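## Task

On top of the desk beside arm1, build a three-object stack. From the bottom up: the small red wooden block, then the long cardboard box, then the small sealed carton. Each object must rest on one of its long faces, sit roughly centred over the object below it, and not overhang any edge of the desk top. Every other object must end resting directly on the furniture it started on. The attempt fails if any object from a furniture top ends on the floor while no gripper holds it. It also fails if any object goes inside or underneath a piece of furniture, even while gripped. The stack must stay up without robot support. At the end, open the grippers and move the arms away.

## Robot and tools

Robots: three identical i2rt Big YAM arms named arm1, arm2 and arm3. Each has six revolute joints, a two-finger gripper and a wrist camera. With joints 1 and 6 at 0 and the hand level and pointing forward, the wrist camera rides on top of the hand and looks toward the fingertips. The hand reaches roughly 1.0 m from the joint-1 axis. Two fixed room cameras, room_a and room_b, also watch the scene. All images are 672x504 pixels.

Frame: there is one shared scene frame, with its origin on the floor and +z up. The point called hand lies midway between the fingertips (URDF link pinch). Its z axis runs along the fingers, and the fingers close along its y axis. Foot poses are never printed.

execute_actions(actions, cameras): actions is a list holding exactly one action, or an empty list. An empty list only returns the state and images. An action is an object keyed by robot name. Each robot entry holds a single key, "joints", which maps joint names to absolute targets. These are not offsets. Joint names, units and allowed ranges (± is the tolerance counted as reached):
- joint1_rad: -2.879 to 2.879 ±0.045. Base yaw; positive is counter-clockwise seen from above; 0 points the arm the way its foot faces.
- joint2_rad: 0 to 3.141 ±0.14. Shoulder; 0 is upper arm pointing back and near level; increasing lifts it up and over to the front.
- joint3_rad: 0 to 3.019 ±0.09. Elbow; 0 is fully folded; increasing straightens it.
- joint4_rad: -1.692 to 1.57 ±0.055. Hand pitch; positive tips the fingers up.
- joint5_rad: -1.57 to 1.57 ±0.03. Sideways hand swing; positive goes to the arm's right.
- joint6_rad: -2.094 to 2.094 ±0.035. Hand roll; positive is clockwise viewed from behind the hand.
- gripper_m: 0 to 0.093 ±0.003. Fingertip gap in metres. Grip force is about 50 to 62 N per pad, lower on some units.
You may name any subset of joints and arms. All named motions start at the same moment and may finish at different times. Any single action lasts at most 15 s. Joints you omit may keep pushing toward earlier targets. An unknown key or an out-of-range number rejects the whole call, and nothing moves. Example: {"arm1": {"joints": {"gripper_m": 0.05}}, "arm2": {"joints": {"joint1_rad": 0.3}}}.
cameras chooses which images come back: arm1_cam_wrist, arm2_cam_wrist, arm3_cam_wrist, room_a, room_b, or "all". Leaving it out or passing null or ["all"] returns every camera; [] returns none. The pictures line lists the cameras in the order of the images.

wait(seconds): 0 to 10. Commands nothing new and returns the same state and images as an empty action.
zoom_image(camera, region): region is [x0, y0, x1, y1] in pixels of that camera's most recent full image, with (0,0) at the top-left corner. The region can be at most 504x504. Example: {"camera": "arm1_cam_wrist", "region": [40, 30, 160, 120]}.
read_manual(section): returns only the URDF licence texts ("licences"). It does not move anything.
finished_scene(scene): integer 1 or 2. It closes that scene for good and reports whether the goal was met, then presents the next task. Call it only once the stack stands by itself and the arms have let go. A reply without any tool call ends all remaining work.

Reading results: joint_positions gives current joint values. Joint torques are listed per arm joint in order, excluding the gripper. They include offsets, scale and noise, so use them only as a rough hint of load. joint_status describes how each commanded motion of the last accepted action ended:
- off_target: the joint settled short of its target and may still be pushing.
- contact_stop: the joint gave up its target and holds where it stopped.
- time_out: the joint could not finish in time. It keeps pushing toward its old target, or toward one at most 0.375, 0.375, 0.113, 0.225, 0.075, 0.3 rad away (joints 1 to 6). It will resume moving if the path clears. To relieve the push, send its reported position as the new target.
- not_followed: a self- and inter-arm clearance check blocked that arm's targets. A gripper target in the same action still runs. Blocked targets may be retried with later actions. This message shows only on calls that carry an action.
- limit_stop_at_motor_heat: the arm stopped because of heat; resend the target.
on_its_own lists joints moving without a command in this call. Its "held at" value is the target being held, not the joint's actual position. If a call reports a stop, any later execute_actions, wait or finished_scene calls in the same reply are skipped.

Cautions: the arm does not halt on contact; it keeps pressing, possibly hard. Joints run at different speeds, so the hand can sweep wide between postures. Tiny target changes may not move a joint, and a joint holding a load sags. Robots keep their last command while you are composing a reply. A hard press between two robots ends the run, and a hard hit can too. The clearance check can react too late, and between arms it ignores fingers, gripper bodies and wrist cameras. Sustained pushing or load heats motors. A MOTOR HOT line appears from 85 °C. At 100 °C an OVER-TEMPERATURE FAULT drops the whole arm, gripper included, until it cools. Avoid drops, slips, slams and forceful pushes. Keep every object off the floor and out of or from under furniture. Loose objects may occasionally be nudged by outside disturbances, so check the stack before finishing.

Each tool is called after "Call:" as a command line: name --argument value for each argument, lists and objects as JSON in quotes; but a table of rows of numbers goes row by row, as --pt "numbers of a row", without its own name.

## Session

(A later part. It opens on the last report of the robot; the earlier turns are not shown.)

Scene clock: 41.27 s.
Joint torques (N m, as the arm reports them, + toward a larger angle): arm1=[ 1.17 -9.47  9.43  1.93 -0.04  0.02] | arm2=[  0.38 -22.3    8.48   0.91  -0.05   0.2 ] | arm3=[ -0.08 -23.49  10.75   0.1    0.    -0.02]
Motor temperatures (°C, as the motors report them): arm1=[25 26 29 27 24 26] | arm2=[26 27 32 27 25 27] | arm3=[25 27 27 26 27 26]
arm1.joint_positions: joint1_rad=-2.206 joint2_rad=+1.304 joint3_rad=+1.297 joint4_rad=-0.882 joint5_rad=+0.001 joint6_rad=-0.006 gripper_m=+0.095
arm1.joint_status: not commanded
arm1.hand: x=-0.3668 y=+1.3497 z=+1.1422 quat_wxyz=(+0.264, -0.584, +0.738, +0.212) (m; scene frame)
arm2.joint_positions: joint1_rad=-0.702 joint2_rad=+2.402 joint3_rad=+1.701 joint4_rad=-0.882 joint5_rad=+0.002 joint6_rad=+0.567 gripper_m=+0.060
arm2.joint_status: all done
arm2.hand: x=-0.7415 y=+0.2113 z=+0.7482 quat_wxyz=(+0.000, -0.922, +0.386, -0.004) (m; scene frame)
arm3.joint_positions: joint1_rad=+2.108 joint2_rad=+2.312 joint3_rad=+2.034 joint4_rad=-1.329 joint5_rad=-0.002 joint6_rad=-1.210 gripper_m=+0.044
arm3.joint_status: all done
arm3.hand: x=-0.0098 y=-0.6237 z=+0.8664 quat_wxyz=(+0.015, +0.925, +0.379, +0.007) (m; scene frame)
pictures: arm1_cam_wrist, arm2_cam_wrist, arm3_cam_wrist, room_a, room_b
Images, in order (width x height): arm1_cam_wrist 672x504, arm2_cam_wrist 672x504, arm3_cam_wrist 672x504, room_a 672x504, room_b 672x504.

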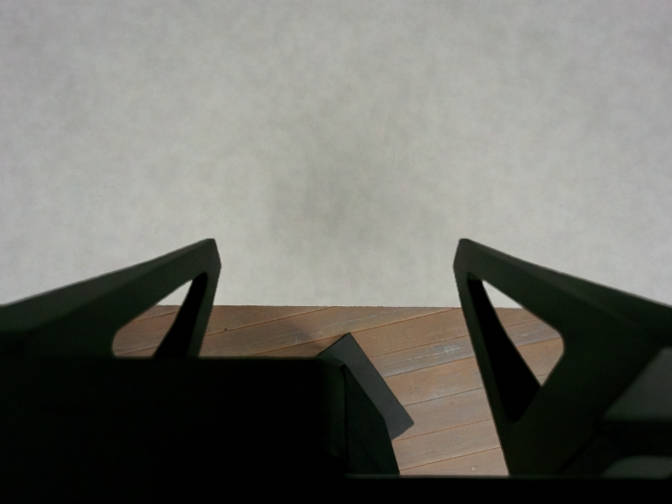

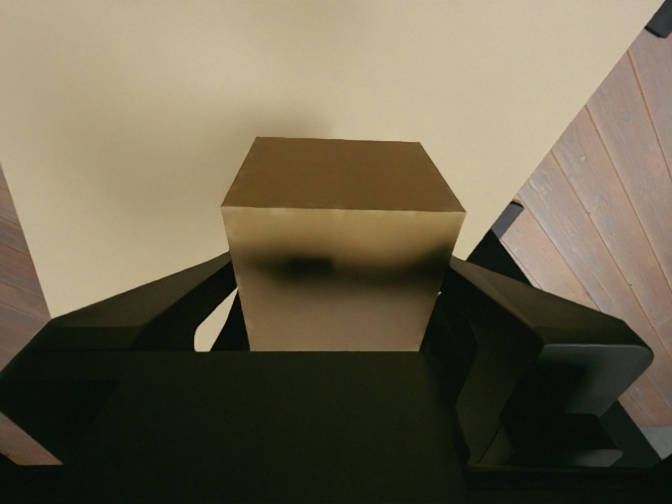

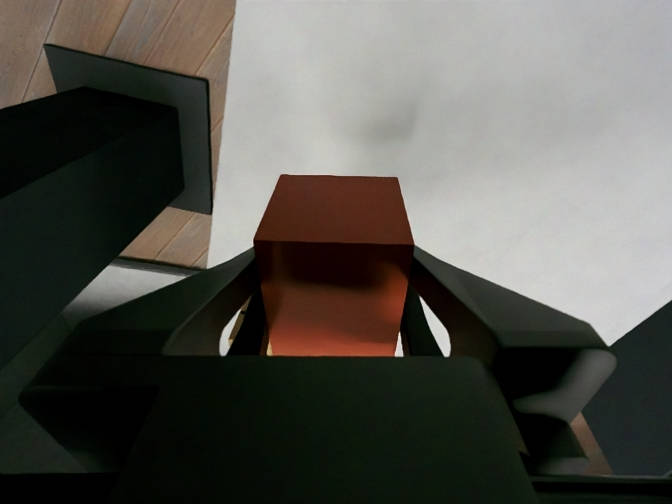

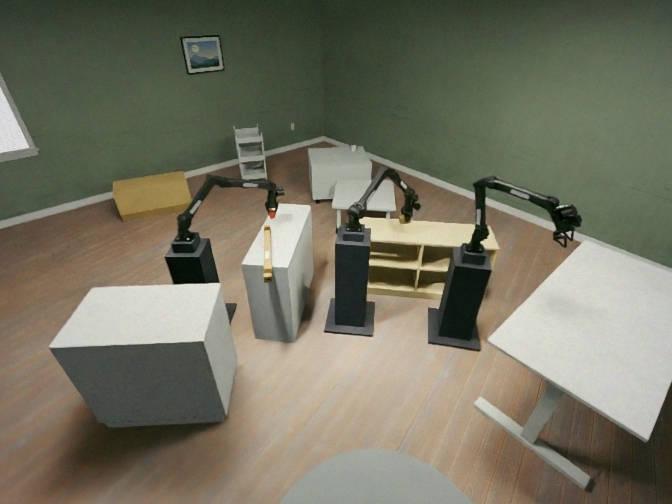

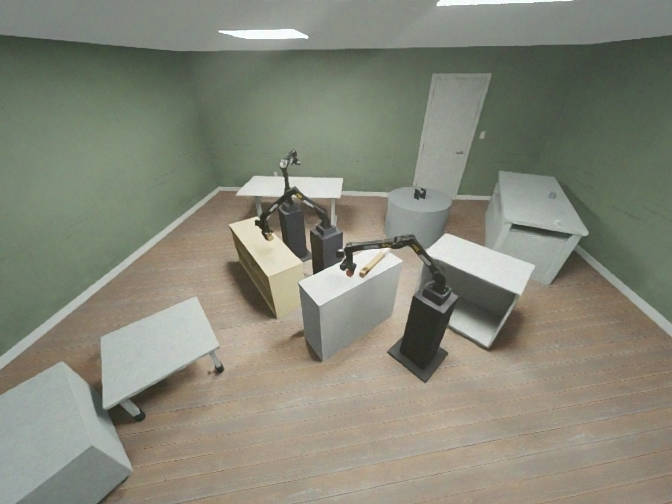

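Call:
execute_actions --actions '[{"arm3":{"joints":{"joint2_rad":2.37,"joint4_rad":-1.22}},"arm2":{"joints":{"joint2_rad":2.51,"joint4_rad":-0.75}}}]' --cameras '["arm2_cam_wrist","arm3_cam_wrist","room_b"]'

Call:
zoom_image --camera "room_b" --region '[220, 190, 400, 310]'

Scene clock: 44.10 s.
Joint torques (N m, as the arm reports them, + toward a larger angle): arm1=[ 1.16 -9.49  9.43  1.93 -0.04  0.02] | arm2=[  0.48 -23.1    7.67   0.88  -0.05   0.2 ] | arm3=[ -0.07 -21.45  10.43   0.56   0.01  -0.02]
Motor temperatures (°C, as the motors report them): arm1=[25 26 30 27 24 26] | arm2=[26 27 32 27 25 27] | arm3=[25 28 27 26 27 26]
arm1.joint_positions: joint1_rad=-2.206 joint2_rad=+1.304 joint3_rad=+1.297 joint4_rad=-0.882 joint5_rad=+0.001 joint6_rad=-0.006 gripper_m=+0.095
arm1.joint_status: not commanded
arm1.hand: x=-0.3668 y=+1.3497 z=+1.1422 quat_wxyz=(+0.264, -0.584, +0.738, +0.212) (m; scene frame)
arm2.joint_positions: joint1_rad=-0.702 joint2_rad=+2.525 joint3_rad=+1.701 joint4_rad=-0.763 joint5_rad=+0.002 joint6_rad=+0.567 gripper_m=+0.060
arm2.joint_status: all done
arm2.hand: x=-0.7313 y=+0.2088 z=+0.6725 quat_wxyz=(+0.001, -0.922, +0.386, -0.006) (m; scene frame)
arm3.joint_positions: joint1_rad=+2.108 joint2_rad=+2.359 joint3_rad=+2.036 joint4_rad=-1.229 joint5_rad=-0.002 joint6_rad=-1.210 gripper_m=+0.044
arm3.joint_status: all done
arm3.hand: x=-0.0275 y=-0.6158 z=+0.8352 quat_wxyz=(-0.005, +0.925, +0.379, -0.012) (m; scene frame)
pictures: arm2_cam_wrist, arm3_cam_wrist, room_b
Images, in order (width x height): arm2_cam_wrist 672x504, arm3_cam_wrist 672x504, room_b 672x504.

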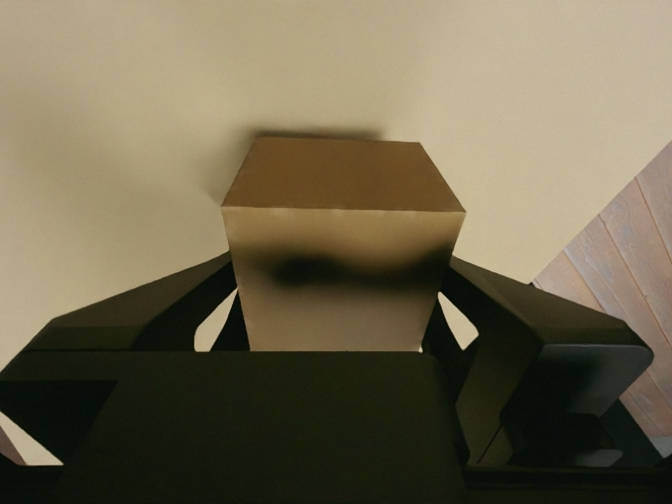

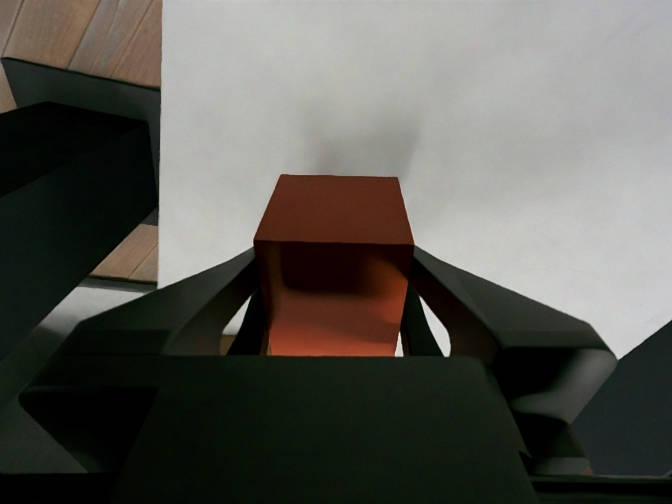

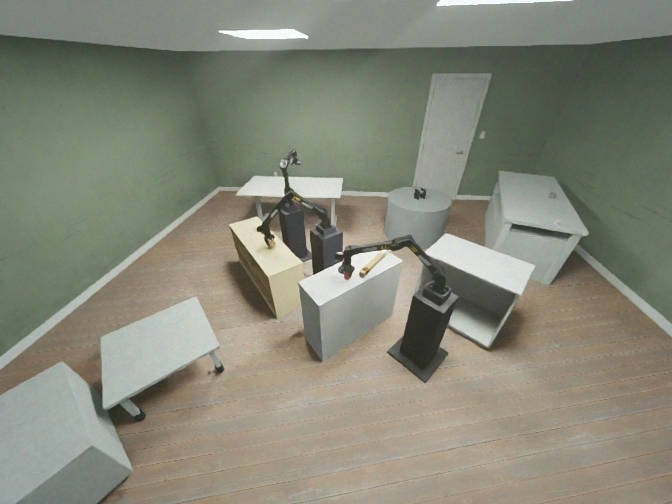

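Region (220, 190, 400, 310) of room_b's 672x504 image, scaled by 2.800, with more detail than that image has.

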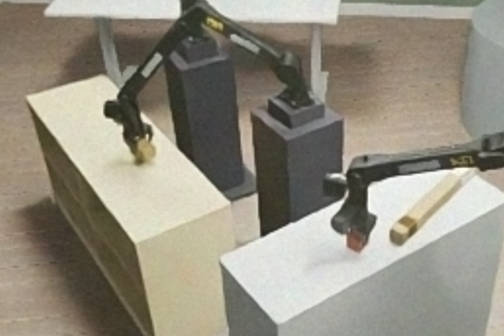

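Call:
execute_actions --actions '[{"arm3":{"joints":{"joint2_rad":2.41}},"arm2":{"joints":{"joint2_rad":2.555,"joint4_rad":-0.72}}}]' --cameras '["arm2_cam_wrist","arm3_cam_wrist"]'

Scene clock: 45.87 s.
Joint torques (N m, as the arm reports them, + toward a larger angle): arm1=[ 1.16 -9.48  9.44  1.92 -0.04  0.02] | arm2=[  0.45 -21.03   7.66   1.02  -0.07   0.25] | arm3=[  0.06 -21.05  10.31   0.45   0.02  -0.04]
Motor temperatures (°C, as the motors report them): arm1=[25 26 30 27 24 26] | arm2=[26 27 32 27 25 27] | arm3=[25 28 27 26 27 26]
arm1.joint_positions: joint1_rad=-2.206 joint2_rad=+1.304 joint3_rad=+1.297 joint4_rad=-0.882 joint5_rad=+0.001 joint6_rad=-0.006 gripper_m=+0.095
arm1.joint_status: not commanded
arm1.hand: x=-0.3668 y=+1.3497 z=+1.1422 quat_wxyz=(+0.264, -0.584, +0.738, +0.212) (m; scene frame)
arm2.joint_positions: joint1_rad=-0.702 joint2_rad=+2.545 joint3_rad=+1.701 joint4_rad=-0.734 joint5_rad=+0.002 joint6_rad=+0.567 gripper_m=+0.060
arm2.joint_status: all done
arm2.hand: x=-0.7314 y=+0.2087 z=+0.6607 quat_wxyz=(+0.000, -0.922, +0.386, -0.001) (m; scene frame)
arm3.joint_positions: joint1_rad=+2.108 joint2_rad=+2.397 joint3_rad=+2.036 joint4_rad=-1.229 joint5_rad=-0.002 joint6_rad=-1.210 gripper_m=+0.044
arm3.joint_status: all done
arm3.hand: x=-0.0222 y=-0.6185 z=+0.8095 quat_wxyz=(+0.009, +0.925, +0.379, +0.001) (m; scene frame)
pictures: arm2_cam_wrist, arm3_cam_wrist
Images, in order (width x height): arm2_cam_wrist 672x504, arm3_cam_wrist 672x504.

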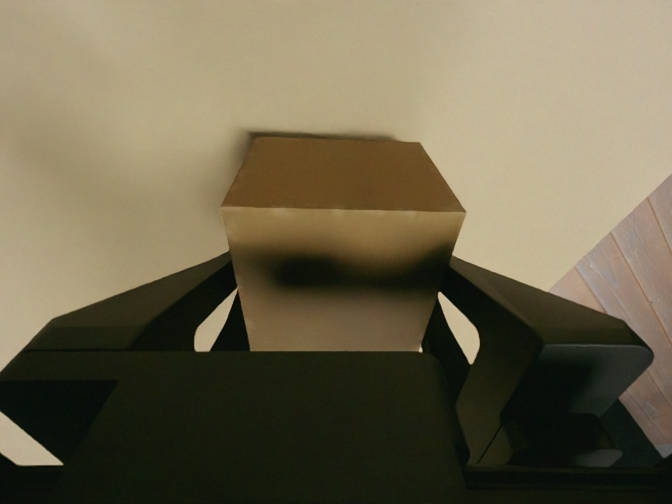

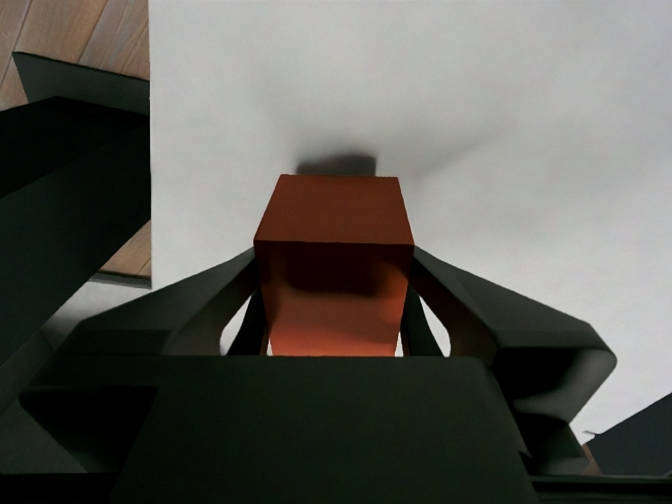

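Call:
execute_actions --actions '[{"arm3":{"joints":{"joint2_rad":2.44,"joint4_rad":-1.18}},"arm2":{"joints":{"joint2_rad":2.58,"joint4_rad":-0.70}}}]' --cameras '["arm2_cam_wrist","arm3_cam_wrist"]'

Scene clock: 47.90 s.
Joint torques (N m, as the arm reports them, + toward a larger angle): arm1=[ 1.17 -9.45  9.43  1.93 -0.04  0.02] | arm2=[  0.42 -21.21   7.39   0.93  -0.05   0.22] | arm3=[ -0.09 -20.04  10.28   0.62   0.    -0.02]
Motor temperatures (°C, as the motors report them): arm1=[25 26 30 27 24 26] | arm2=[26 27 31 27 25 27] | arm3=[25 28 27 26 27 26]
arm1.joint_positions: joint1_rad=-2.206 joint2_rad=+1.304 joint3_rad=+1.297 joint4_rad=-0.882 joint5_rad=+0.001 joint6_rad=-0.006 gripper_m=+0.095
arm1.joint_status: not commanded
arm1.hand: x=-0.3668 y=+1.3497 z=+1.1422 quat_wxyz=(+0.264, -0.584, +0.738, +0.212) (m; scene frame)
arm2.joint_positions: joint1_rad=-0.702 joint2_rad=+2.572 joint3_rad=+1.701 joint4_rad=-0.713 joint5_rad=+0.002 joint6_rad=+0.567 gripper_m=+0.060
arm2.joint_status: all done
arm2.hand: x=-0.7266 y=+0.2076 z=+0.6446 quat_wxyz=(+0.000, -0.922, +0.386, -0.004) (m; scene frame)
arm3.joint_positions: joint1_rad=+2.108 joint2_rad=+2.411 joint3_rad=+2.037 joint4_rad=-1.190 joint5_rad=-0.001 joint6_rad=-1.210 gripper_m=+0.044
arm3.joint_status: all done
arm3.hand: x=-0.0286 y=-0.6154 z=+0.8000 quat_wxyz=(-0.001, +0.925, +0.379, -0.007) (m; scene frame)
pictures: arm2_cam_wrist, arm3_cam_wrist
Images, in order (width x height): arm2_cam_wrist 672x504, arm3_cam_wrist 672x504.

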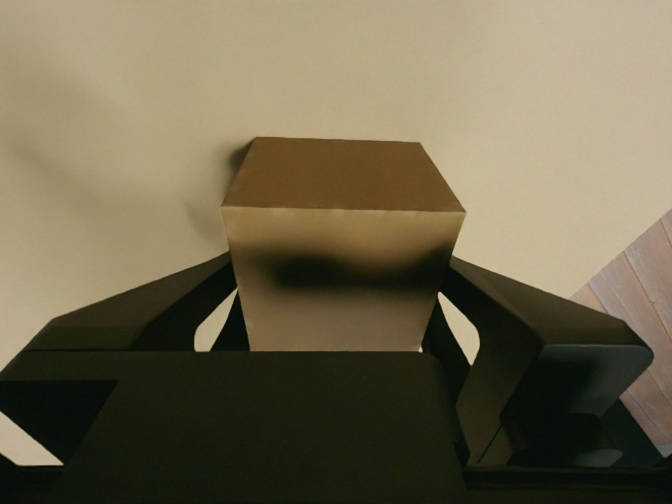

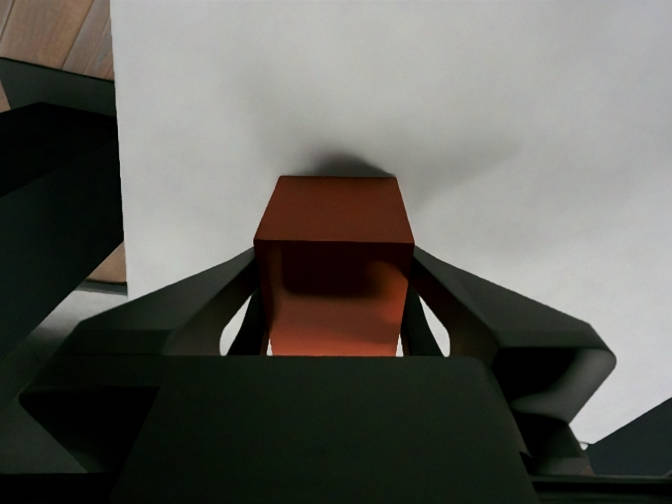

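Call:
execute_actions --actions '[{"arm3":{"joints":{"gripper_m":0.093}},"arm2":{"joints":{"gripper_m":0.093}},"arm1":{"joints":{"joint1_rad":-1.0}}}]' --cameras '[]'

Call:
execute_actions --actions '[{"arm3":{"joints":{"joint2_rad":1.2,"joint4_rad":-1.5}},"arm2":{"joints":{"joint2_rad":2.0,"joint4_rad":-1.3}},"arm1":{"joints":{"joint1_rad":-0.2,"joint6_rad":-1.137}}}]' --cameras '[]'

Call:
execute_actions --actions '[{"arm3":{"joints":{"joint1_rad":0.3,"joint2_rad":0.6,"joint3_rad":1.3}},"arm2":{"joints":{"joint1_rad":1.23,"joint6_rad":0.93}}}]' --cameras '[]'

Call:
execute_actions --actions '[{"arm2":{"joints":{"joint2_rad":2.32,"joint3_rad":2.01,"joint4_rad":-1.205}},"arm1":{"joints":{"joint1_rad":0.815,"joint2_rad":2.37,"joint3_rad":1.89,"joint4_rad":-1.046}}}]' --cameras '["arm1_cam_wrist","arm2_cam_wrist","room_b"]'

Scene clock: 54.77 s.
Joint torques (N m, as the arm reports them, + toward a larger angle): arm1=[ 0.21 -9.43  9.44  1.94  0.02  0.02] | arm2=[  0.55 -20.62   7.36   0.98  -0.06   0.23] | arm3=[  0.22 -20.01  10.32   0.65  -0.03   0.  ]
Motor temperatures (°C, as the motors report them): arm1=[25 26 30 27 24 26] | arm2=[26 28 31 27 25 27] | arm3=[25 28 28 26 27 26]
arm1.joint_positions: joint1_rad=-0.996 joint2_rad=+1.304 joint3_rad=+1.297 joint4_rad=-0.882 joint5_rad=-0.001 joint6_rad=-0.006 gripper_m=+0.095
arm1.joint_status: all done
arm1.hand: x=-0.9237 y=+1.1345 z=+1.1439 quat_wxyz=(+0.102, -0.900, +0.273, +0.324) (m; scene frame)
arm2.joint_positions: joint1_rad=-0.702 joint2_rad=+2.572 joint3_rad=+1.701 joint4_rad=-0.713 joint5_rad=+0.002 joint6_rad=+0.567 gripper_m=+0.093
arm2.joint_status: all done
arm2.hand: x=-0.7266 y=+0.2075 z=+0.6446 quat_wxyz=(+0.000, -0.922, +0.386, -0.004) (m; scene frame)
arm3.joint_positions: joint1_rad=+2.108 joint2_rad=+2.411 joint3_rad=+2.037 joint4_rad=-1.189 joint5_rad=-0.001 joint6_rad=-1.210 gripper_m=+0.093
arm3.joint_status: all done
arm3.hand: x=-0.0288 y=-0.6153 z=+0.7997 quat_wxyz=(-0.001, +0.925, +0.379, -0.007) (m; scene frame)
pictures: none
No camera images: the call's "cameras" was empty. Leave "cameras" out to get every camera's image.

Scene clock: 56.83 s.
Joint torques (N m, as the arm reports them, + toward a larger angle): arm1=[ 0.19 -9.46  9.4   1.89 -0.06 -0.07] | arm2=[  0.6  -19.77   9.55  -0.42  -0.06   0.23] | arm3=[ 0.02 -5.25  6.55  1.67 -0.01  0.03]
Motor temperatures (°C, as the motors report them): arm1=[25 26 30 27 24 26] | arm2=[26 28 31 27 25 27] | arm3=[25 28 28 26 27 26]
arm1.joint_positions: joint1_rad=-0.196 joint2_rad=+1.304 joint3_rad=+1.297 joint4_rad=-0.882 joint5_rad=+0.000 joint6_rad=-1.129 gripper_m=+0.095
arm1.joint_status: all done
arm1.hand: x=-1.0035 y=+0.7340 z=+1.1405 quat_wxyz=(+0.155, -0.739, -0.584, +0.299) (m; scene frame)
arm2.joint_positions: joint1_rad=-0.702 joint2_rad=+2.002 joint3_rad=+1.710 joint4_rad=-1.287 joint5_rad=+0.002 joint6_rad=+0.567 gripper_m=+0.093
arm2.joint_status: all done
arm2.hand: x=-0.7107 y=+0.2049 z=+0.9952 quat_wxyz=(+0.000, -0.922, +0.386, -0.002) (m; scene frame)
arm3.joint_positions: joint1_rad=+2.108 joint2_rad=+1.209 joint3_rad=+2.076 joint4_rad=-1.493 joint5_rad=-0.001 joint6_rad=-1.210 gripper_m=+0.093
arm3.joint_status: all done
arm3.hand: x=+0.2566 y=-0.7404 z=+1.5072 quat_wxyz=(-0.332, +0.824, +0.336, -0.314) (m; scene frame)
pictures: none
No camera images: the call's "cameras" was empty. Leave "cameras" out to get every camera's image.

Scene clock: 59.10 s.
Joint torques (N m, as the arm reports them, + toward a larger angle): arm1=[ 0.19 -9.48  9.39  1.89 -0.05 -0.08] | arm2=[ -0.05 -19.51   9.38  -0.28   0.07   0.23] | arm3=[-0.68  1.1   7.35  1.63 -0.02  0.03]
Motor temperatures (°C, as the motors report them): arm1=[25 26 30 27 24 26] | arm2=[26 28 31 27 25 27] | arm3=[25 28 27 26 27 26]
arm1.joint_positions: joint1_rad=-0.196 joint2_rad=+1.304 joint3_rad=+1.297 joint4_rad=-0.882 joint5_rad=+0.000 joint6_rad=-1.129 gripper_m=+0.095
arm1.joint_status: not commanded
arm1.hand: x=-1.0035 y=+0.7340 z=+1.1405 quat_wxyz=(+0.155, -0.739, -0.584, +0.299) (m; scene frame)
arm2.joint_positions: joint1_rad=+1.234 joint2_rad=+2.002 joint3_rad=+1.710 joint4_rad=-1.287 joint5_rad=-0.001 joint6_rad=+0.915 gripper_m=+0.093
arm2.joint_status: all done
arm2.hand: x=-0.0370 y=-0.5318 z=+0.9933 quat_wxyz=(+0.004, -0.922, -0.387, +0.001) (m; scene frame)
arm3.joint_positions: joint1_rad=+0.312 joint2_rad=+0.610 joint3_rad=+1.296 joint4_rad=-1.499 joint5_rad=+0.001 joint6_rad=-1.210 gripper_m=+0.093
arm3.joint_status: all done
arm3.hand: x=+0.7481 y=-0.7386 z=+1.3145 quat_wxyz=(-0.362, +0.812, -0.454, +0.053) (m; scene frame)
pictures: none
No camera images: the call's "cameras" was empty. Leave "cameras" out to get every camera's image.

Scene clock: 61.30 s.
Joint torques (N m, as the arm reports them, + toward a larger angle): arm1=[  0.79 -21.2    9.55  -0.35  -0.04  -0.11] | arm2=[ -0.33 -23.54  12.74   0.65   0.09   0.23] | arm3=[-0.46  0.81  7.38  1.66 -0.05  0.03]
Motor temperatures (°C, as the motors report them): arm1=[25 27 30 27 24 26] | arm2=[26 28 32 27 25 27] | arm3=[25 28 27 26 27 26]
arm1.joint_positions: joint1_rad=+0.811 joint2_rad=+2.365 joint3_rad=+1.856 joint4_rad=-1.039 joint5_rad=-0.001 joint6_rad=-1.131 gripper_m=+0.095
arm1.joint_status: all done
arm1.hand: x=-0.7322 y=+0.2089 z=+0.7287 quat_wxyz=(+0.004, -0.390, -0.921, +0.008) (m; scene frame)
arm2.joint_positions: joint1_rad=+1.234 joint2_rad=+2.330 joint3_rad=+1.960 joint4_rad=-1.213 joint5_rad=-0.001 joint6_rad=+0.916 gripper_m=+0.093
arm2.joint_status: all done
arm2.hand: x=-0.0266 y=-0.6102 z=+0.8773 quat_wxyz=(+0.006, -0.922, -0.386, +0.000) (m; scene frame)
arm3.joint_positions: joint1_rad=+0.312 joint2_rad=+0.610 joint3_rad=+1.296 joint4_rad=-1.499 joint5_rad=+0.001 joint6_rad=-1.210 gripper_m=+0.093
arm3.joint_status: not commanded
arm3.hand: x=+0.7481 y=-0.7386 z=+1.3145 quat_wxyz=(-0.362, +0.812, -0.454, +0.053) (m; scene frame)
pictures: arm1_cam_wrist, arm2_cam_wrist, room_b
Images, in order (width x height): arm1_cam_wrist 672x504, arm2_cam_wrist 672x504, room_b 672x504.

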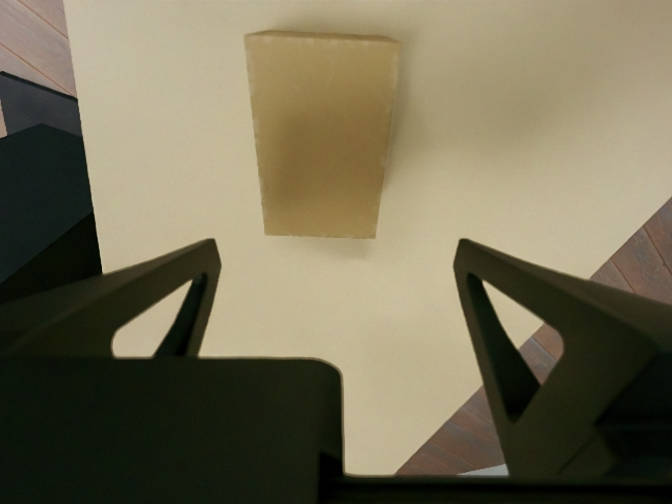

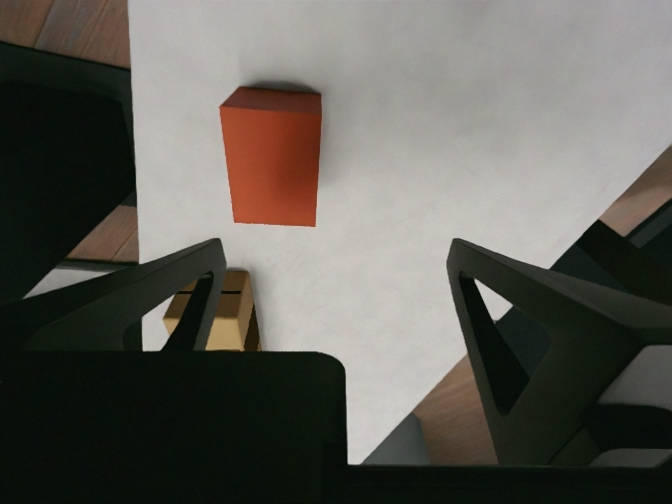

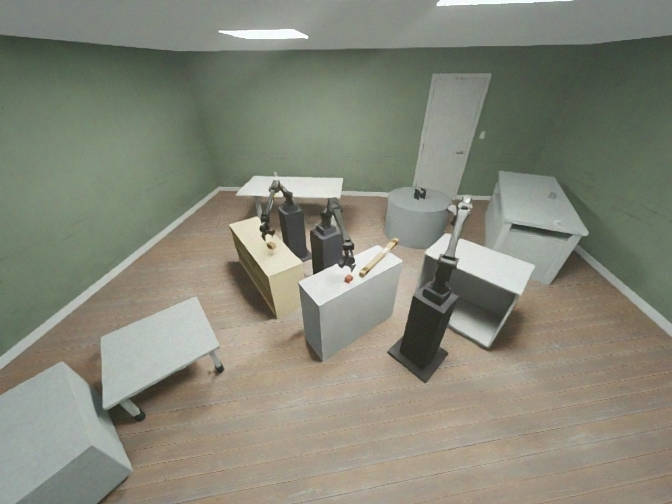

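Call:
execute_actions --actions '[{"arm2":{"joints":{"joint2_rad":2.44,"joint3_rad":2.17,"joint4_rad":-1.24}},"arm1":{"joints":{"joint1_rad":0.845}}}]' --cameras '["arm2_cam_wrist"]'

Call:
execute_actions --actions '[{"arm2":{"joints":{"joint2_rad":2.53,"joint4_rad":-1.155}},"arm1":{"joints":{"joint2_rad":2.49,"joint4_rad":-0.91}}}]' --cameras '["arm1_cam_wrist","arm2_cam_wrist"]'

Scene clock: 64.87 s.
Joint torques (N m, as the arm reports them, + toward a larger angle): arm1=[  0.26 -21.25   9.6   -0.33  -0.04  -0.11] | arm2=[ -0.63 -22.71  13.42  -0.15   0.1    0.19] | arm3=[-0.51  1.06  7.39  1.56 -0.04  0.04]
Motor temperatures (°C, as the motors report them): arm1=[25 27 31 27 24 26] | arm2=[26 28 32 27 25 27] | arm3=[25 27 27 26 27 26]
arm1.joint_positions: joint1_rad=+0.847 joint2_rad=+2.365 joint3_rad=+1.856 joint4_rad=-1.039 joint5_rad=-0.001 joint6_rad=-1.131 gripper_m=+0.095
arm1.joint_status: all done
arm1.hand: x=-0.7088 y=+0.2005 z=+0.7285 quat_wxyz=(+0.004, -0.373, -0.928, +0.008) (m; scene frame)
arm2.joint_positions: joint1_rad=+1.234 joint2_rad=+2.426 joint3_rad=+2.116 joint4_rad=-1.228 joint5_rad=-0.001 joint6_rad=+0.916 gripper_m=+0.093
arm2.joint_status: all done
arm2.hand: x=-0.0212 y=-0.6493 z=+0.8686 quat_wxyz=(-0.016, -0.922, -0.386, +0.006) (m; scene frame)
arm3.joint_positions: joint1_rad=+0.312 joint2_rad=+0.610 joint3_rad=+1.296 joint4_rad=-1.499 joint5_rad=+0.001 joint6_rad=-1.210 gripper_m=+0.093
arm3.joint_status: not commanded
arm3.hand: x=+0.7481 y=-0.7386 z=+1.3145 quat_wxyz=(-0.362, +0.812, -0.454, +0.053) (m; scene frame)
pictures: arm2_cam_wrist
Images, in order (width x height): arm2_cam_wrist 672x504.

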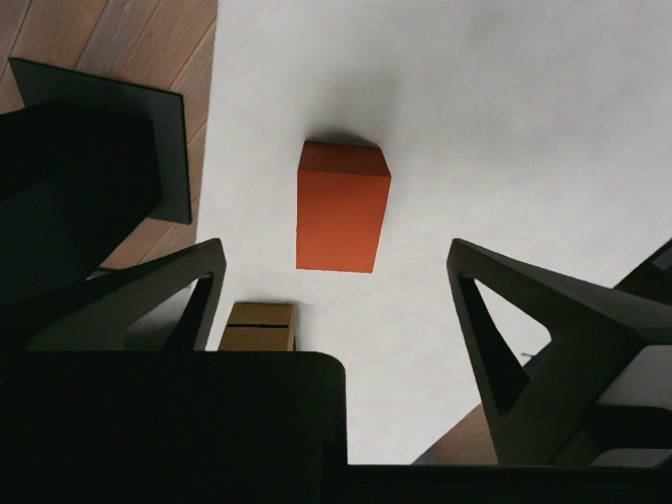

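Scene clock: 65.90 s.
Joint torques (N m, as the arm reports them, + toward a larger angle): arm1=[  0.17 -22.18   8.88   0.57  -0.06  -0.1 ] | arm2=[  0.29 -24.66  11.62   1.     0.12   0.21] | arm3=[-0.65  1.18  7.31  1.56 -0.01  0.03]
Motor temperatures (°C, as the motors report them): arm1=[25 27 31 27 24 26] | arm2=[26 28 32 27 25 27] | arm3=[25 27 27 26 27 26]
arm1.joint_positions: joint1_rad=+0.847 joint2_rad=+2.496 joint3_rad=+1.858 joint4_rad=-0.922 joint5_rad=-0.001 joint6_rad=-1.132 gripper_m=+0.095
arm1.joint_status: all done
arm1.hand: x=-0.7084 y=+0.2054 z=+0.6439 quat_wxyz=(+0.004, -0.372, -0.928, +0.002) (m; scene frame)
arm2.joint_positions: joint1_rad=+1.234 joint2_rad=+2.534 joint3_rad=+2.132 joint4_rad=-1.169 joint5_rad=-0.001 joint6_rad=+0.916 gripper_m=+0.093
arm2.joint_status: all done
arm2.hand: x=-0.0218 y=-0.6480 z=+0.7983 quat_wxyz=(+0.000, -0.922, -0.386, +0.002) (m; scene frame)
arm3.joint_positions: joint1_rad=+0.312 joint2_rad=+0.610 joint3_rad=+1.296 joint4_rad=-1.499 joint5_rad=+0.001 joint6_rad=-1.210 gripper_m=+0.093
arm3.joint_status: not commanded
arm3.hand: x=+0.7481 y=-0.7386 z=+1.3145 quat_wxyz=(-0.362, +0.812, -0.454, +0.053) (m; scene frame)
pictures: arm1_cam_wrist, arm2_cam_wrist
Images, in order (width x height): arm1_cam_wrist 672x504, arm2_cam_wrist 672x504.

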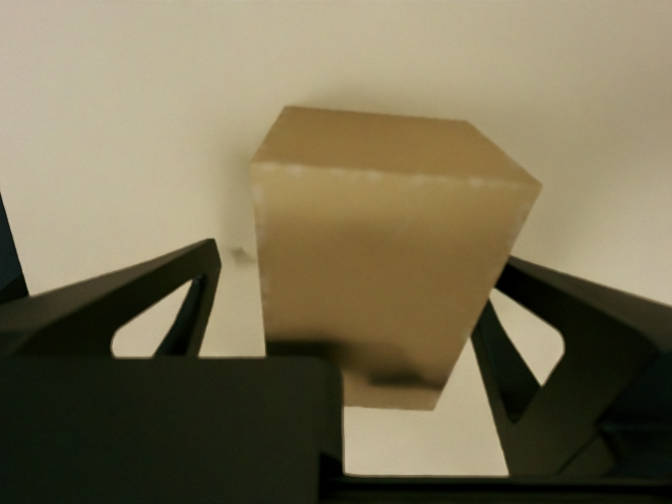

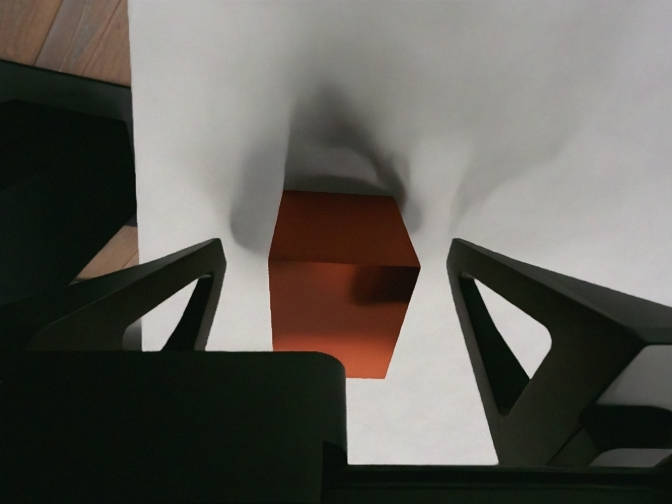

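Call:
execute_actions --actions '[{"arm2":{"joints":{"joint1_rad":1.255}},"arm1":{"joints":{"gripper_m":0.045}}}]' --cameras '[]'

Call:
execute_actions --actions '[{"arm2":{"joints":{"gripper_m":0.03}},"arm1":{"joints":{"joint2_rad":2.1,"joint4_rad":-1.32}}}]' --cameras '[]'

Call:
execute_actions --actions '[{"arm2":{"joints":{"joint2_rad":2.3,"joint4_rad":-1.4}},"arm1":{"joints":{"joint1_rad":-0.3}}}]' --cameras '[]'

Call:
execute_actions --actions '[{"arm2":{"joints":{"joint1_rad":-0.7,"joint2_rad":2.1,"joint3_rad":1.72,"joint4_rad":-1.17,"joint6_rad":0.57}},"arm1":{"joints":{"joint1_rad":-1.57}}}]' --cameras '[]'

Call:
execute_actions --actions '[{"arm2":{"joints":{"joint2_rad":2.52,"joint4_rad":-0.74}},"arm1":{"joints":{"joint2_rad":2.25,"joint4_rad":-1.16}}}]' --cameras '["arm1_cam_wrist","arm2_cam_wrist","room_a"]'

Scene clock: 73.47 s.
Joint torques (N m, as the arm reports them, + toward a larger angle): arm1=[  0.27 -22.37   8.88   0.48  -0.07  -0.1 ] | arm2=[  0.88 -25.04  11.59   1.1    0.09   0.21] | arm3=[-0.74  1.06  7.33  1.66 -0.04  0.04]
Motor temperatures (°C, as the motors report them): arm1=[25 28 31 27 24 26] | arm2=[26 29 33 27 25 27] | arm3=[25 27 27 26 27 26]
arm1.joint_positions: joint1_rad=+0.847 joint2_rad=+2.496 joint3_rad=+1.858 joint4_rad=-0.920 joint5_rad=+0.000 joint6_rad=-1.132 gripper_m=+0.060
arm1.joint_status: gripper_m off_target (ended at +0.060, target +0.045)
arm1.hand: x=-0.7086 y=+0.2050 z=+0.6439 quat_wxyz=(+0.005, -0.372, -0.928, +0.003) (m; scene frame)
arm2.joint_positions: joint1_rad=+1.250 joint2_rad=+2.534 joint3_rad=+2.132 joint4_rad=-1.169 joint5_rad=-0.001 joint6_rad=+0.916 gripper_m=+0.093
arm2.joint_status: all done
arm2.hand: x=-0.0103 y=-0.6463 z=+0.7982 quat_wxyz=(+0.000, -0.919, -0.394, +0.002) (m; scene frame)
arm3.joint_positions: joint1_rad=+0.312 joint2_rad=+0.610 joint3_rad=+1.296 joint4_rad=-1.499 joint5_rad=+0.001 joint6_rad=-1.210 gripper_m=+0.093
arm3.joint_status: not commanded
arm3.hand: x=+0.7481 y=-0.7386 z=+1.3145 quat_wxyz=(-0.362, +0.812, -0.454, +0.053) (m; scene frame)
pictures: none
No camera images: the call's "cameras" was empty. Leave "cameras" out to get every camera's image.

Scene clock: 75.10 s.
Joint torques (N m, as the arm reports them, + toward a larger angle): arm1=[  0.29 -21.38   9.2   -0.48  -0.07  -0.1 ] | arm2=[  0.77 -25.05  11.64   0.99   0.12   0.22] | arm3=[-0.32  0.87  7.43  1.56 -0.03  0.06]
Motor temperatures (°C, as the motors report them): arm1=[25 28 31 27 24 26] | arm2=[26 29 33 27 25 27] | arm3=[25 27 27 26 27 26]
arm1.joint_positions: joint1_rad=+0.847 joint2_rad=+2.116 joint3_rad=+1.873 joint4_rad=-1.310 joint5_rad=+0.000 joint6_rad=-1.132 gripper_m=+0.060
arm1.joint_status: all done
arm1.hand: x=-0.6995 y=+0.2247 z=+0.8949 quat_wxyz=(+0.004, -0.372, -0.928, +0.006) (m; scene frame)
arm2.joint_positions: joint1_rad=+1.250 joint2_rad=+2.534 joint3_rad=+2.132 joint4_rad=-1.169 joint5_rad=-0.001 joint6_rad=+0.917 gripper_m=+0.044
arm2.joint_status: gripper_m off_target (ended at +0.044, target +0.030)
arm2.hand: x=-0.0104 y=-0.6464 z=+0.7982 quat_wxyz=(+0.000, -0.919, -0.394, +0.002) (m; scene frame)
arm3.joint_positions: joint1_rad=+0.312 joint2_rad=+0.610 joint3_rad=+1.296 joint4_rad=-1.499 joint5_rad=+0.001 joint6_rad=-1.210 gripper_m=+0.093
arm3.joint_status: not commanded
arm3.hand: x=+0.7481 y=-0.7386 z=+1.3145 quat_wxyz=(-0.362, +0.812, -0.454, +0.053) (m; scene frame)
pictures: none
No camera images: the call's "cameras" was empty. Leave "cameras" out to get every camera's image.

Scene clock: 76.97 s.
Joint torques (N m, as the arm reports them, + toward a larger angle): arm1=[  0.19 -21.2    9.22  -0.45  -0.16  -0.1 ] | arm2=[  0.85 -23.38  11.09  -0.19   0.08   0.21] | arm3=[-0.44  0.91  7.39  1.55 -0.03  0.03]
Motor temperatures (°C, as the motors report them): arm1=[25 28 31 27 24 26] | arm2=[26 29 33 27 25 27] | arm3=[25 27 27 26 27 26]
arm1.joint_positions: joint1_rad=-0.295 joint2_rad=+2.116 joint3_rad=+1.873 joint4_rad=-1.310 joint5_rad=+0.002 joint6_rad=-1.132 gripper_m=+0.060
arm1.joint_status: all done
arm1.hand: x=-1.1395 y=+0.7751 z=+0.9033 quat_wxyz=(+0.011, -0.815, -0.580, +0.007) (m; scene frame)
arm2.joint_positions: joint1_rad=+1.250 joint2_rad=+2.299 joint3_rad=+2.147 joint4_rad=-1.387 joint5_rad=-0.001 joint6_rad=+0.917 gripper_m=+0.044
arm2.joint_status: all done
arm2.hand: x=-0.0115 y=-0.6333 z=+0.9670 quat_wxyz=(-0.015, -0.919, -0.394, +0.006) (m; scene frame)
arm3.joint_positions: joint1_rad=+0.312 joint2_rad=+0.610 joint3_rad=+1.296 joint4_rad=-1.499 joint5_rad=+0.001 joint6_rad=-1.210 gripper_m=+0.093
arm3.joint_status: not commanded
arm3.hand: x=+0.7481 y=-0.7386 z=+1.3145 quat_wxyz=(-0.362, +0.812, -0.454, +0.053) (m; scene frame)
pictures: none
No camera images: the call's "cameras" was empty. Leave "cameras" out to get every camera's image.

Scene clock: 79.30 s.
Joint torques (N m, as the arm reports them, + toward a larger angle): arm1=[  0.36 -21.22   9.25  -0.44  -0.18  -0.1 ] | arm2=[  0.56 -21.79   7.65   0.49  -0.03  -0.03] | arm3=[-0.33  1.    7.35  1.59 -0.04  0.06]
Motor temperatures (°C, as the motors report them): arm1=[25 28 31 27 24 26] | arm2=[26 29 33 27 25 27] | arm3=[25 27 27 26 27 26]
arm1.joint_positions: joint1_rad=-1.569 joint2_rad=+2.116 joint3_rad=+1.873 joint4_rad=-1.310 joint5_rad=+0.002 joint6_rad=-1.132 gripper_m=+0.060
arm1.joint_status: all done
arm1.hand: x=-0.7454 y=+1.4422 z=+0.9072 quat_wxyz=(+0.014, -1.000, +0.018, +0.006) (m; scene frame)
arm2.joint_positions: joint1_rad=-0.701 joint2_rad=+2.118 joint3_rad=+1.729 joint4_rad=-1.172 joint5_rad=+0.002 joint6_rad=+0.585 gripper_m=+0.045
arm2.joint_status: all done
arm2.hand: x=-0.7372 y=+0.2103 z=+0.9328 quat_wxyz=(-0.002, -0.919, +0.394, +0.007) (m; scene frame)
arm3.joint_positions: joint1_rad=+0.312 joint2_rad=+0.610 joint3_rad=+1.296 joint4_rad=-1.499 joint5_rad=+0.001 joint6_rad=-1.210 gripper_m=+0.093
arm3.joint_status: not commanded
arm3.hand: x=+0.7481 y=-0.7386 z=+1.3145 quat_wxyz=(-0.362, +0.812, -0.454, +0.053) (m; scene frame)
pictures: none
No camera images: the call's "cameras" was empty. Leave "cameras" out to get every camera's image.

Scene clock: 80.73 s.
Joint torques (N m, as the arm reports them, + toward a larger angle): arm1=[  0.56 -22.4    8.84   0.6   -0.18  -0.1 ] | arm2=[  0.28 -22.24   7.49   0.95   0.06  -0.02] | arm3=[-0.15  1.07  7.36  1.63 -0.03  0.02]
Motor temperatures (°C, as the motors report them): arm1=[25 29 31 27 24 26] | arm2=[26 29 33 27 25 27] | arm3=[25 27 27 26 27 26]
arm1.joint_positions: joint1_rad=-1.569 joint2_rad=+2.267 joint3_rad=+1.873 joint4_rad=-1.172 joint5_rad=+0.002 joint6_rad=-1.132 gripper_m=+0.060
arm1.joint_status: all done
arm1.hand: x=-0.7536 y=+1.4609 z=+0.8113 quat_wxyz=(+0.008, -1.000, +0.018, +0.004) (m; scene frame)
arm2.joint_positions: joint1_rad=-0.701 joint2_rad=+2.523 joint3_rad=+1.705 joint4_rad=-0.752 joint5_rad=-0.001 joint6_rad=+0.584 gripper_m=+0.044
arm2.joint_status: all done
arm2.hand: x=-0.7369 y=+0.2089 z=+0.6750 quat_wxyz=(-0.003, -0.919, +0.394, +0.002) (m; scene frame)
arm3.joint_positions: joint1_rad=+0.312 joint2_rad=+0.610 joint3_rad=+1.296 joint4_rad=-1.499 joint5_rad=+0.001 joint6_rad=-1.210 gripper_m=+0.093
arm3.joint_status: not commanded
arm3.hand: x=+0.7481 y=-0.7386 z=+1.3145 quat_wxyz=(-0.362, +0.812, -0.454, +0.053) (m; scene frame)
pictures: arm1_cam_wrist, arm2_cam_wrist, room_a
Images, in order (width x height): arm1_cam_wrist 672x504, arm2_cam_wrist 672x504, room_a 672x504.

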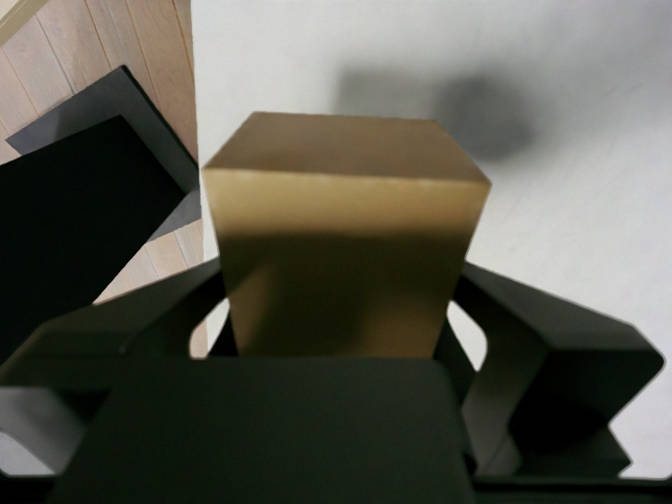

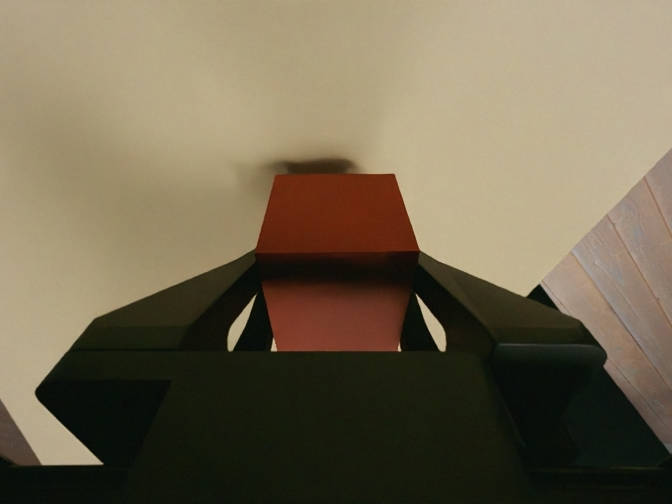

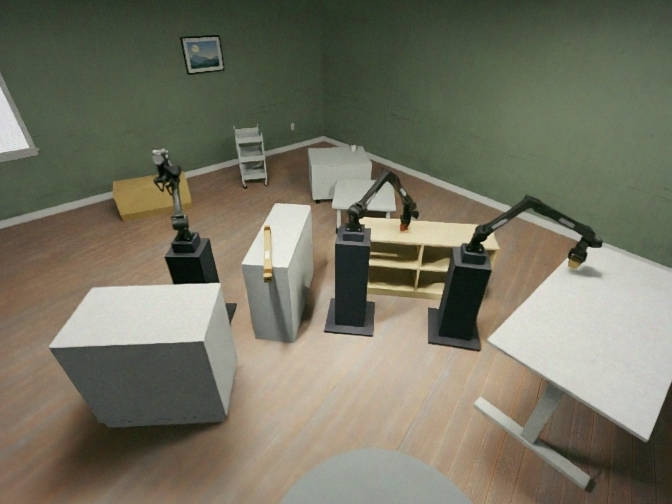

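Call:
execute_actions --actions '[{"arm2":{"joints":{"joint2_rad":2.575,"joint4_rad":-0.70}},"arm1":{"joints":{"joint2_rad":2.345,"joint4_rad":-1.09}}}]' --cameras '["arm1_cam_wrist","arm2_cam_wrist"]'

Scene clock: 82.70 s.
Joint torques (N m, as the arm reports them, + toward a larger angle): arm1=[  0.62 -22.23   8.51   0.49  -0.19  -0.11] | arm2=[  0.39 -21.4    7.2    0.9    0.07  -0.01] | arm3=[-0.58  0.99  7.33  1.55 -0.02  0.03]
Motor temperatures (°C, as the motors report them): arm1=[25 29 31 27 24 26] | arm2=[26 29 32 27 25 27] | arm3=[25 27 27 26 27 26]
arm1.joint_positions: joint1_rad=-1.569 joint2_rad=+2.351 joint3_rad=+1.873 joint4_rad=-1.100 joint5_rad=+0.003 joint6_rad=-1.132 gripper_m=+0.060
arm1.joint_status: all done
arm1.hand: x=-0.7551 y=+1.4642 z=+0.7562 quat_wxyz=(+0.002, -1.000, +0.019, +0.001) (m; scene frame)
arm2.joint_positions: joint1_rad=-0.701 joint2_rad=+2.572 joint3_rad=+1.705 joint4_rad=-0.713 joint5_rad=-0.001 joint6_rad=+0.584 gripper_m=+0.044
arm2.joint_status: all done
arm2.hand: x=-0.7284 y=+0.2068 z=+0.6452 quat_wxyz=(-0.002, -0.919, +0.394, -0.003) (m; scene frame)
arm3.joint_positions: joint1_rad=+0.312 joint2_rad=+0.610 joint3_rad=+1.296 joint4_rad=-1.499 joint5_rad=+0.001 joint6_rad=-1.210 gripper_m=+0.093
arm3.joint_status: not commanded
arm3.hand: x=+0.7481 y=-0.7386 z=+1.3145 quat_wxyz=(-0.362, +0.812, -0.454, +0.053) (m; scene frame)
pictures: arm1_cam_wrist, arm2_cam_wrist
Images, in order (width x height): arm1_cam_wrist 672x504, arm2_cam_wrist 672x504.

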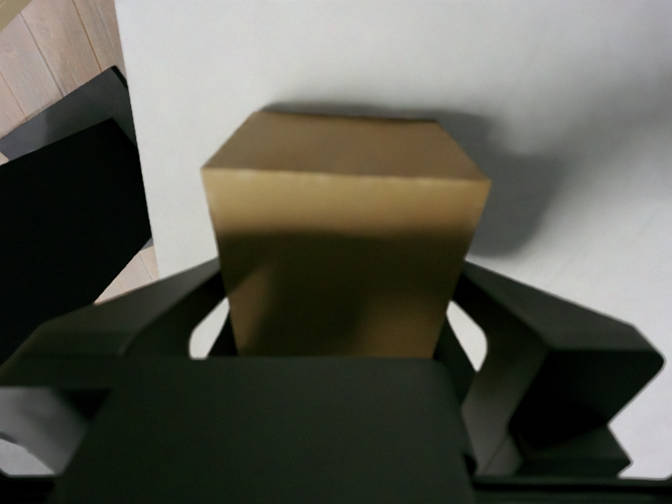

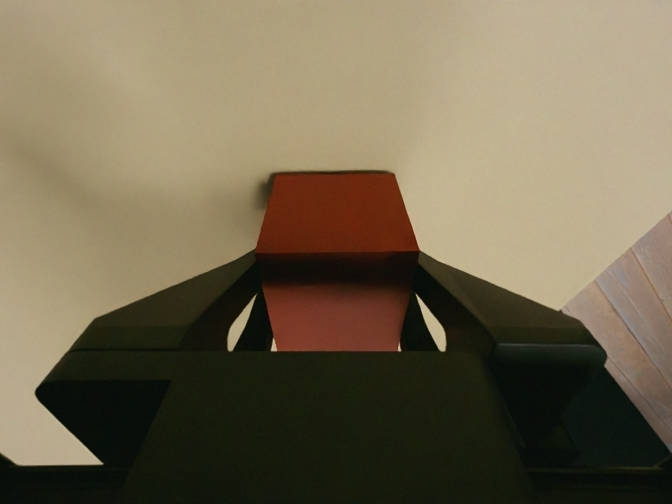

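Call:
execute_actions --actions '[{"arm2":{"joints":{"gripper_m":0.093}},"arm1":{"joints":{"joint2_rad":2.385,"joint4_rad":-1.06}}}]' --cameras '["arm1_cam_wrist"]'

Scene clock: 85.00 s.
Joint torques (N m, as the arm reports them, + toward a larger angle): arm1=[  0.58 -19.22   8.53   1.    -0.17  -0.11] | arm2=[  0.76 -21.5    7.23   0.9    0.08  -0.02] | arm3=[-0.89  1.26  7.32  1.62 -0.05  0.04]
Motor temperatures (°C, as the motors report them): arm1=[25 29 31 27 24 26] | arm2=[26 29 32 27 25 27] | arm3=[25 27 27 26 27 26]
arm1.joint_positions: joint1_rad=-1.569 joint2_rad=+2.355 joint3_rad=+1.873 joint4_rad=-1.080 joint5_rad=+0.002 joint6_rad=-1.132 gripper_m=+0.060
arm1.joint_status: all done
arm1.hand: x=-0.7569 y=+1.4681 z=+0.7540 quat_wxyz=(+0.010, -1.000, +0.019, +0.004) (m; scene frame)
arm2.joint_positions: joint1_rad=-0.701 joint2_rad=+2.572 joint3_rad=+1.705 joint4_rad=-0.713 joint5_rad=-0.001 joint6_rad=+0.584 gripper_m=+0.093
arm2.joint_status: all done
arm2.hand: x=-0.7284 y=+0.2068 z=+0.6452 quat_wxyz=(-0.002, -0.919, +0.394, -0.003) (m; scene frame)
arm3.joint_positions: joint1_rad=+0.312 joint2_rad=+0.610 joint3_rad=+1.296 joint4_rad=-1.499 joint5_rad=+0.001 joint6_rad=-1.210 gripper_m=+0.093
arm3.joint_status: not commanded
arm3.hand: x=+0.7481 y=-0.7386 z=+1.3145 quat_wxyz=(-0.362, +0.812, -0.454, +0.053) (m; scene frame)
pictures: arm1_cam_wrist
Images, in order (width x height): arm1_cam_wrist 672x504.

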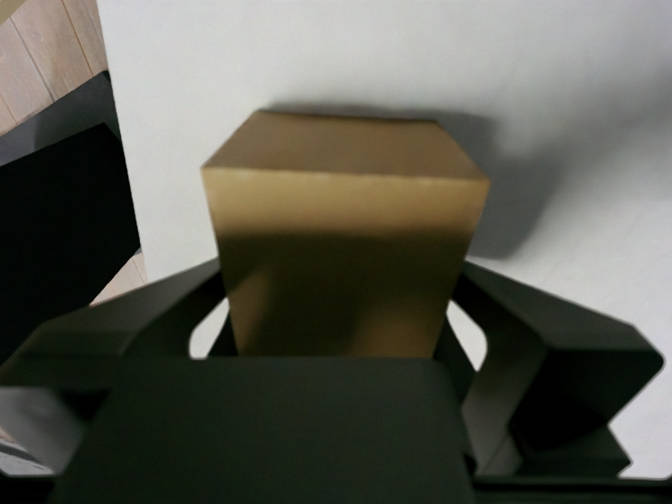

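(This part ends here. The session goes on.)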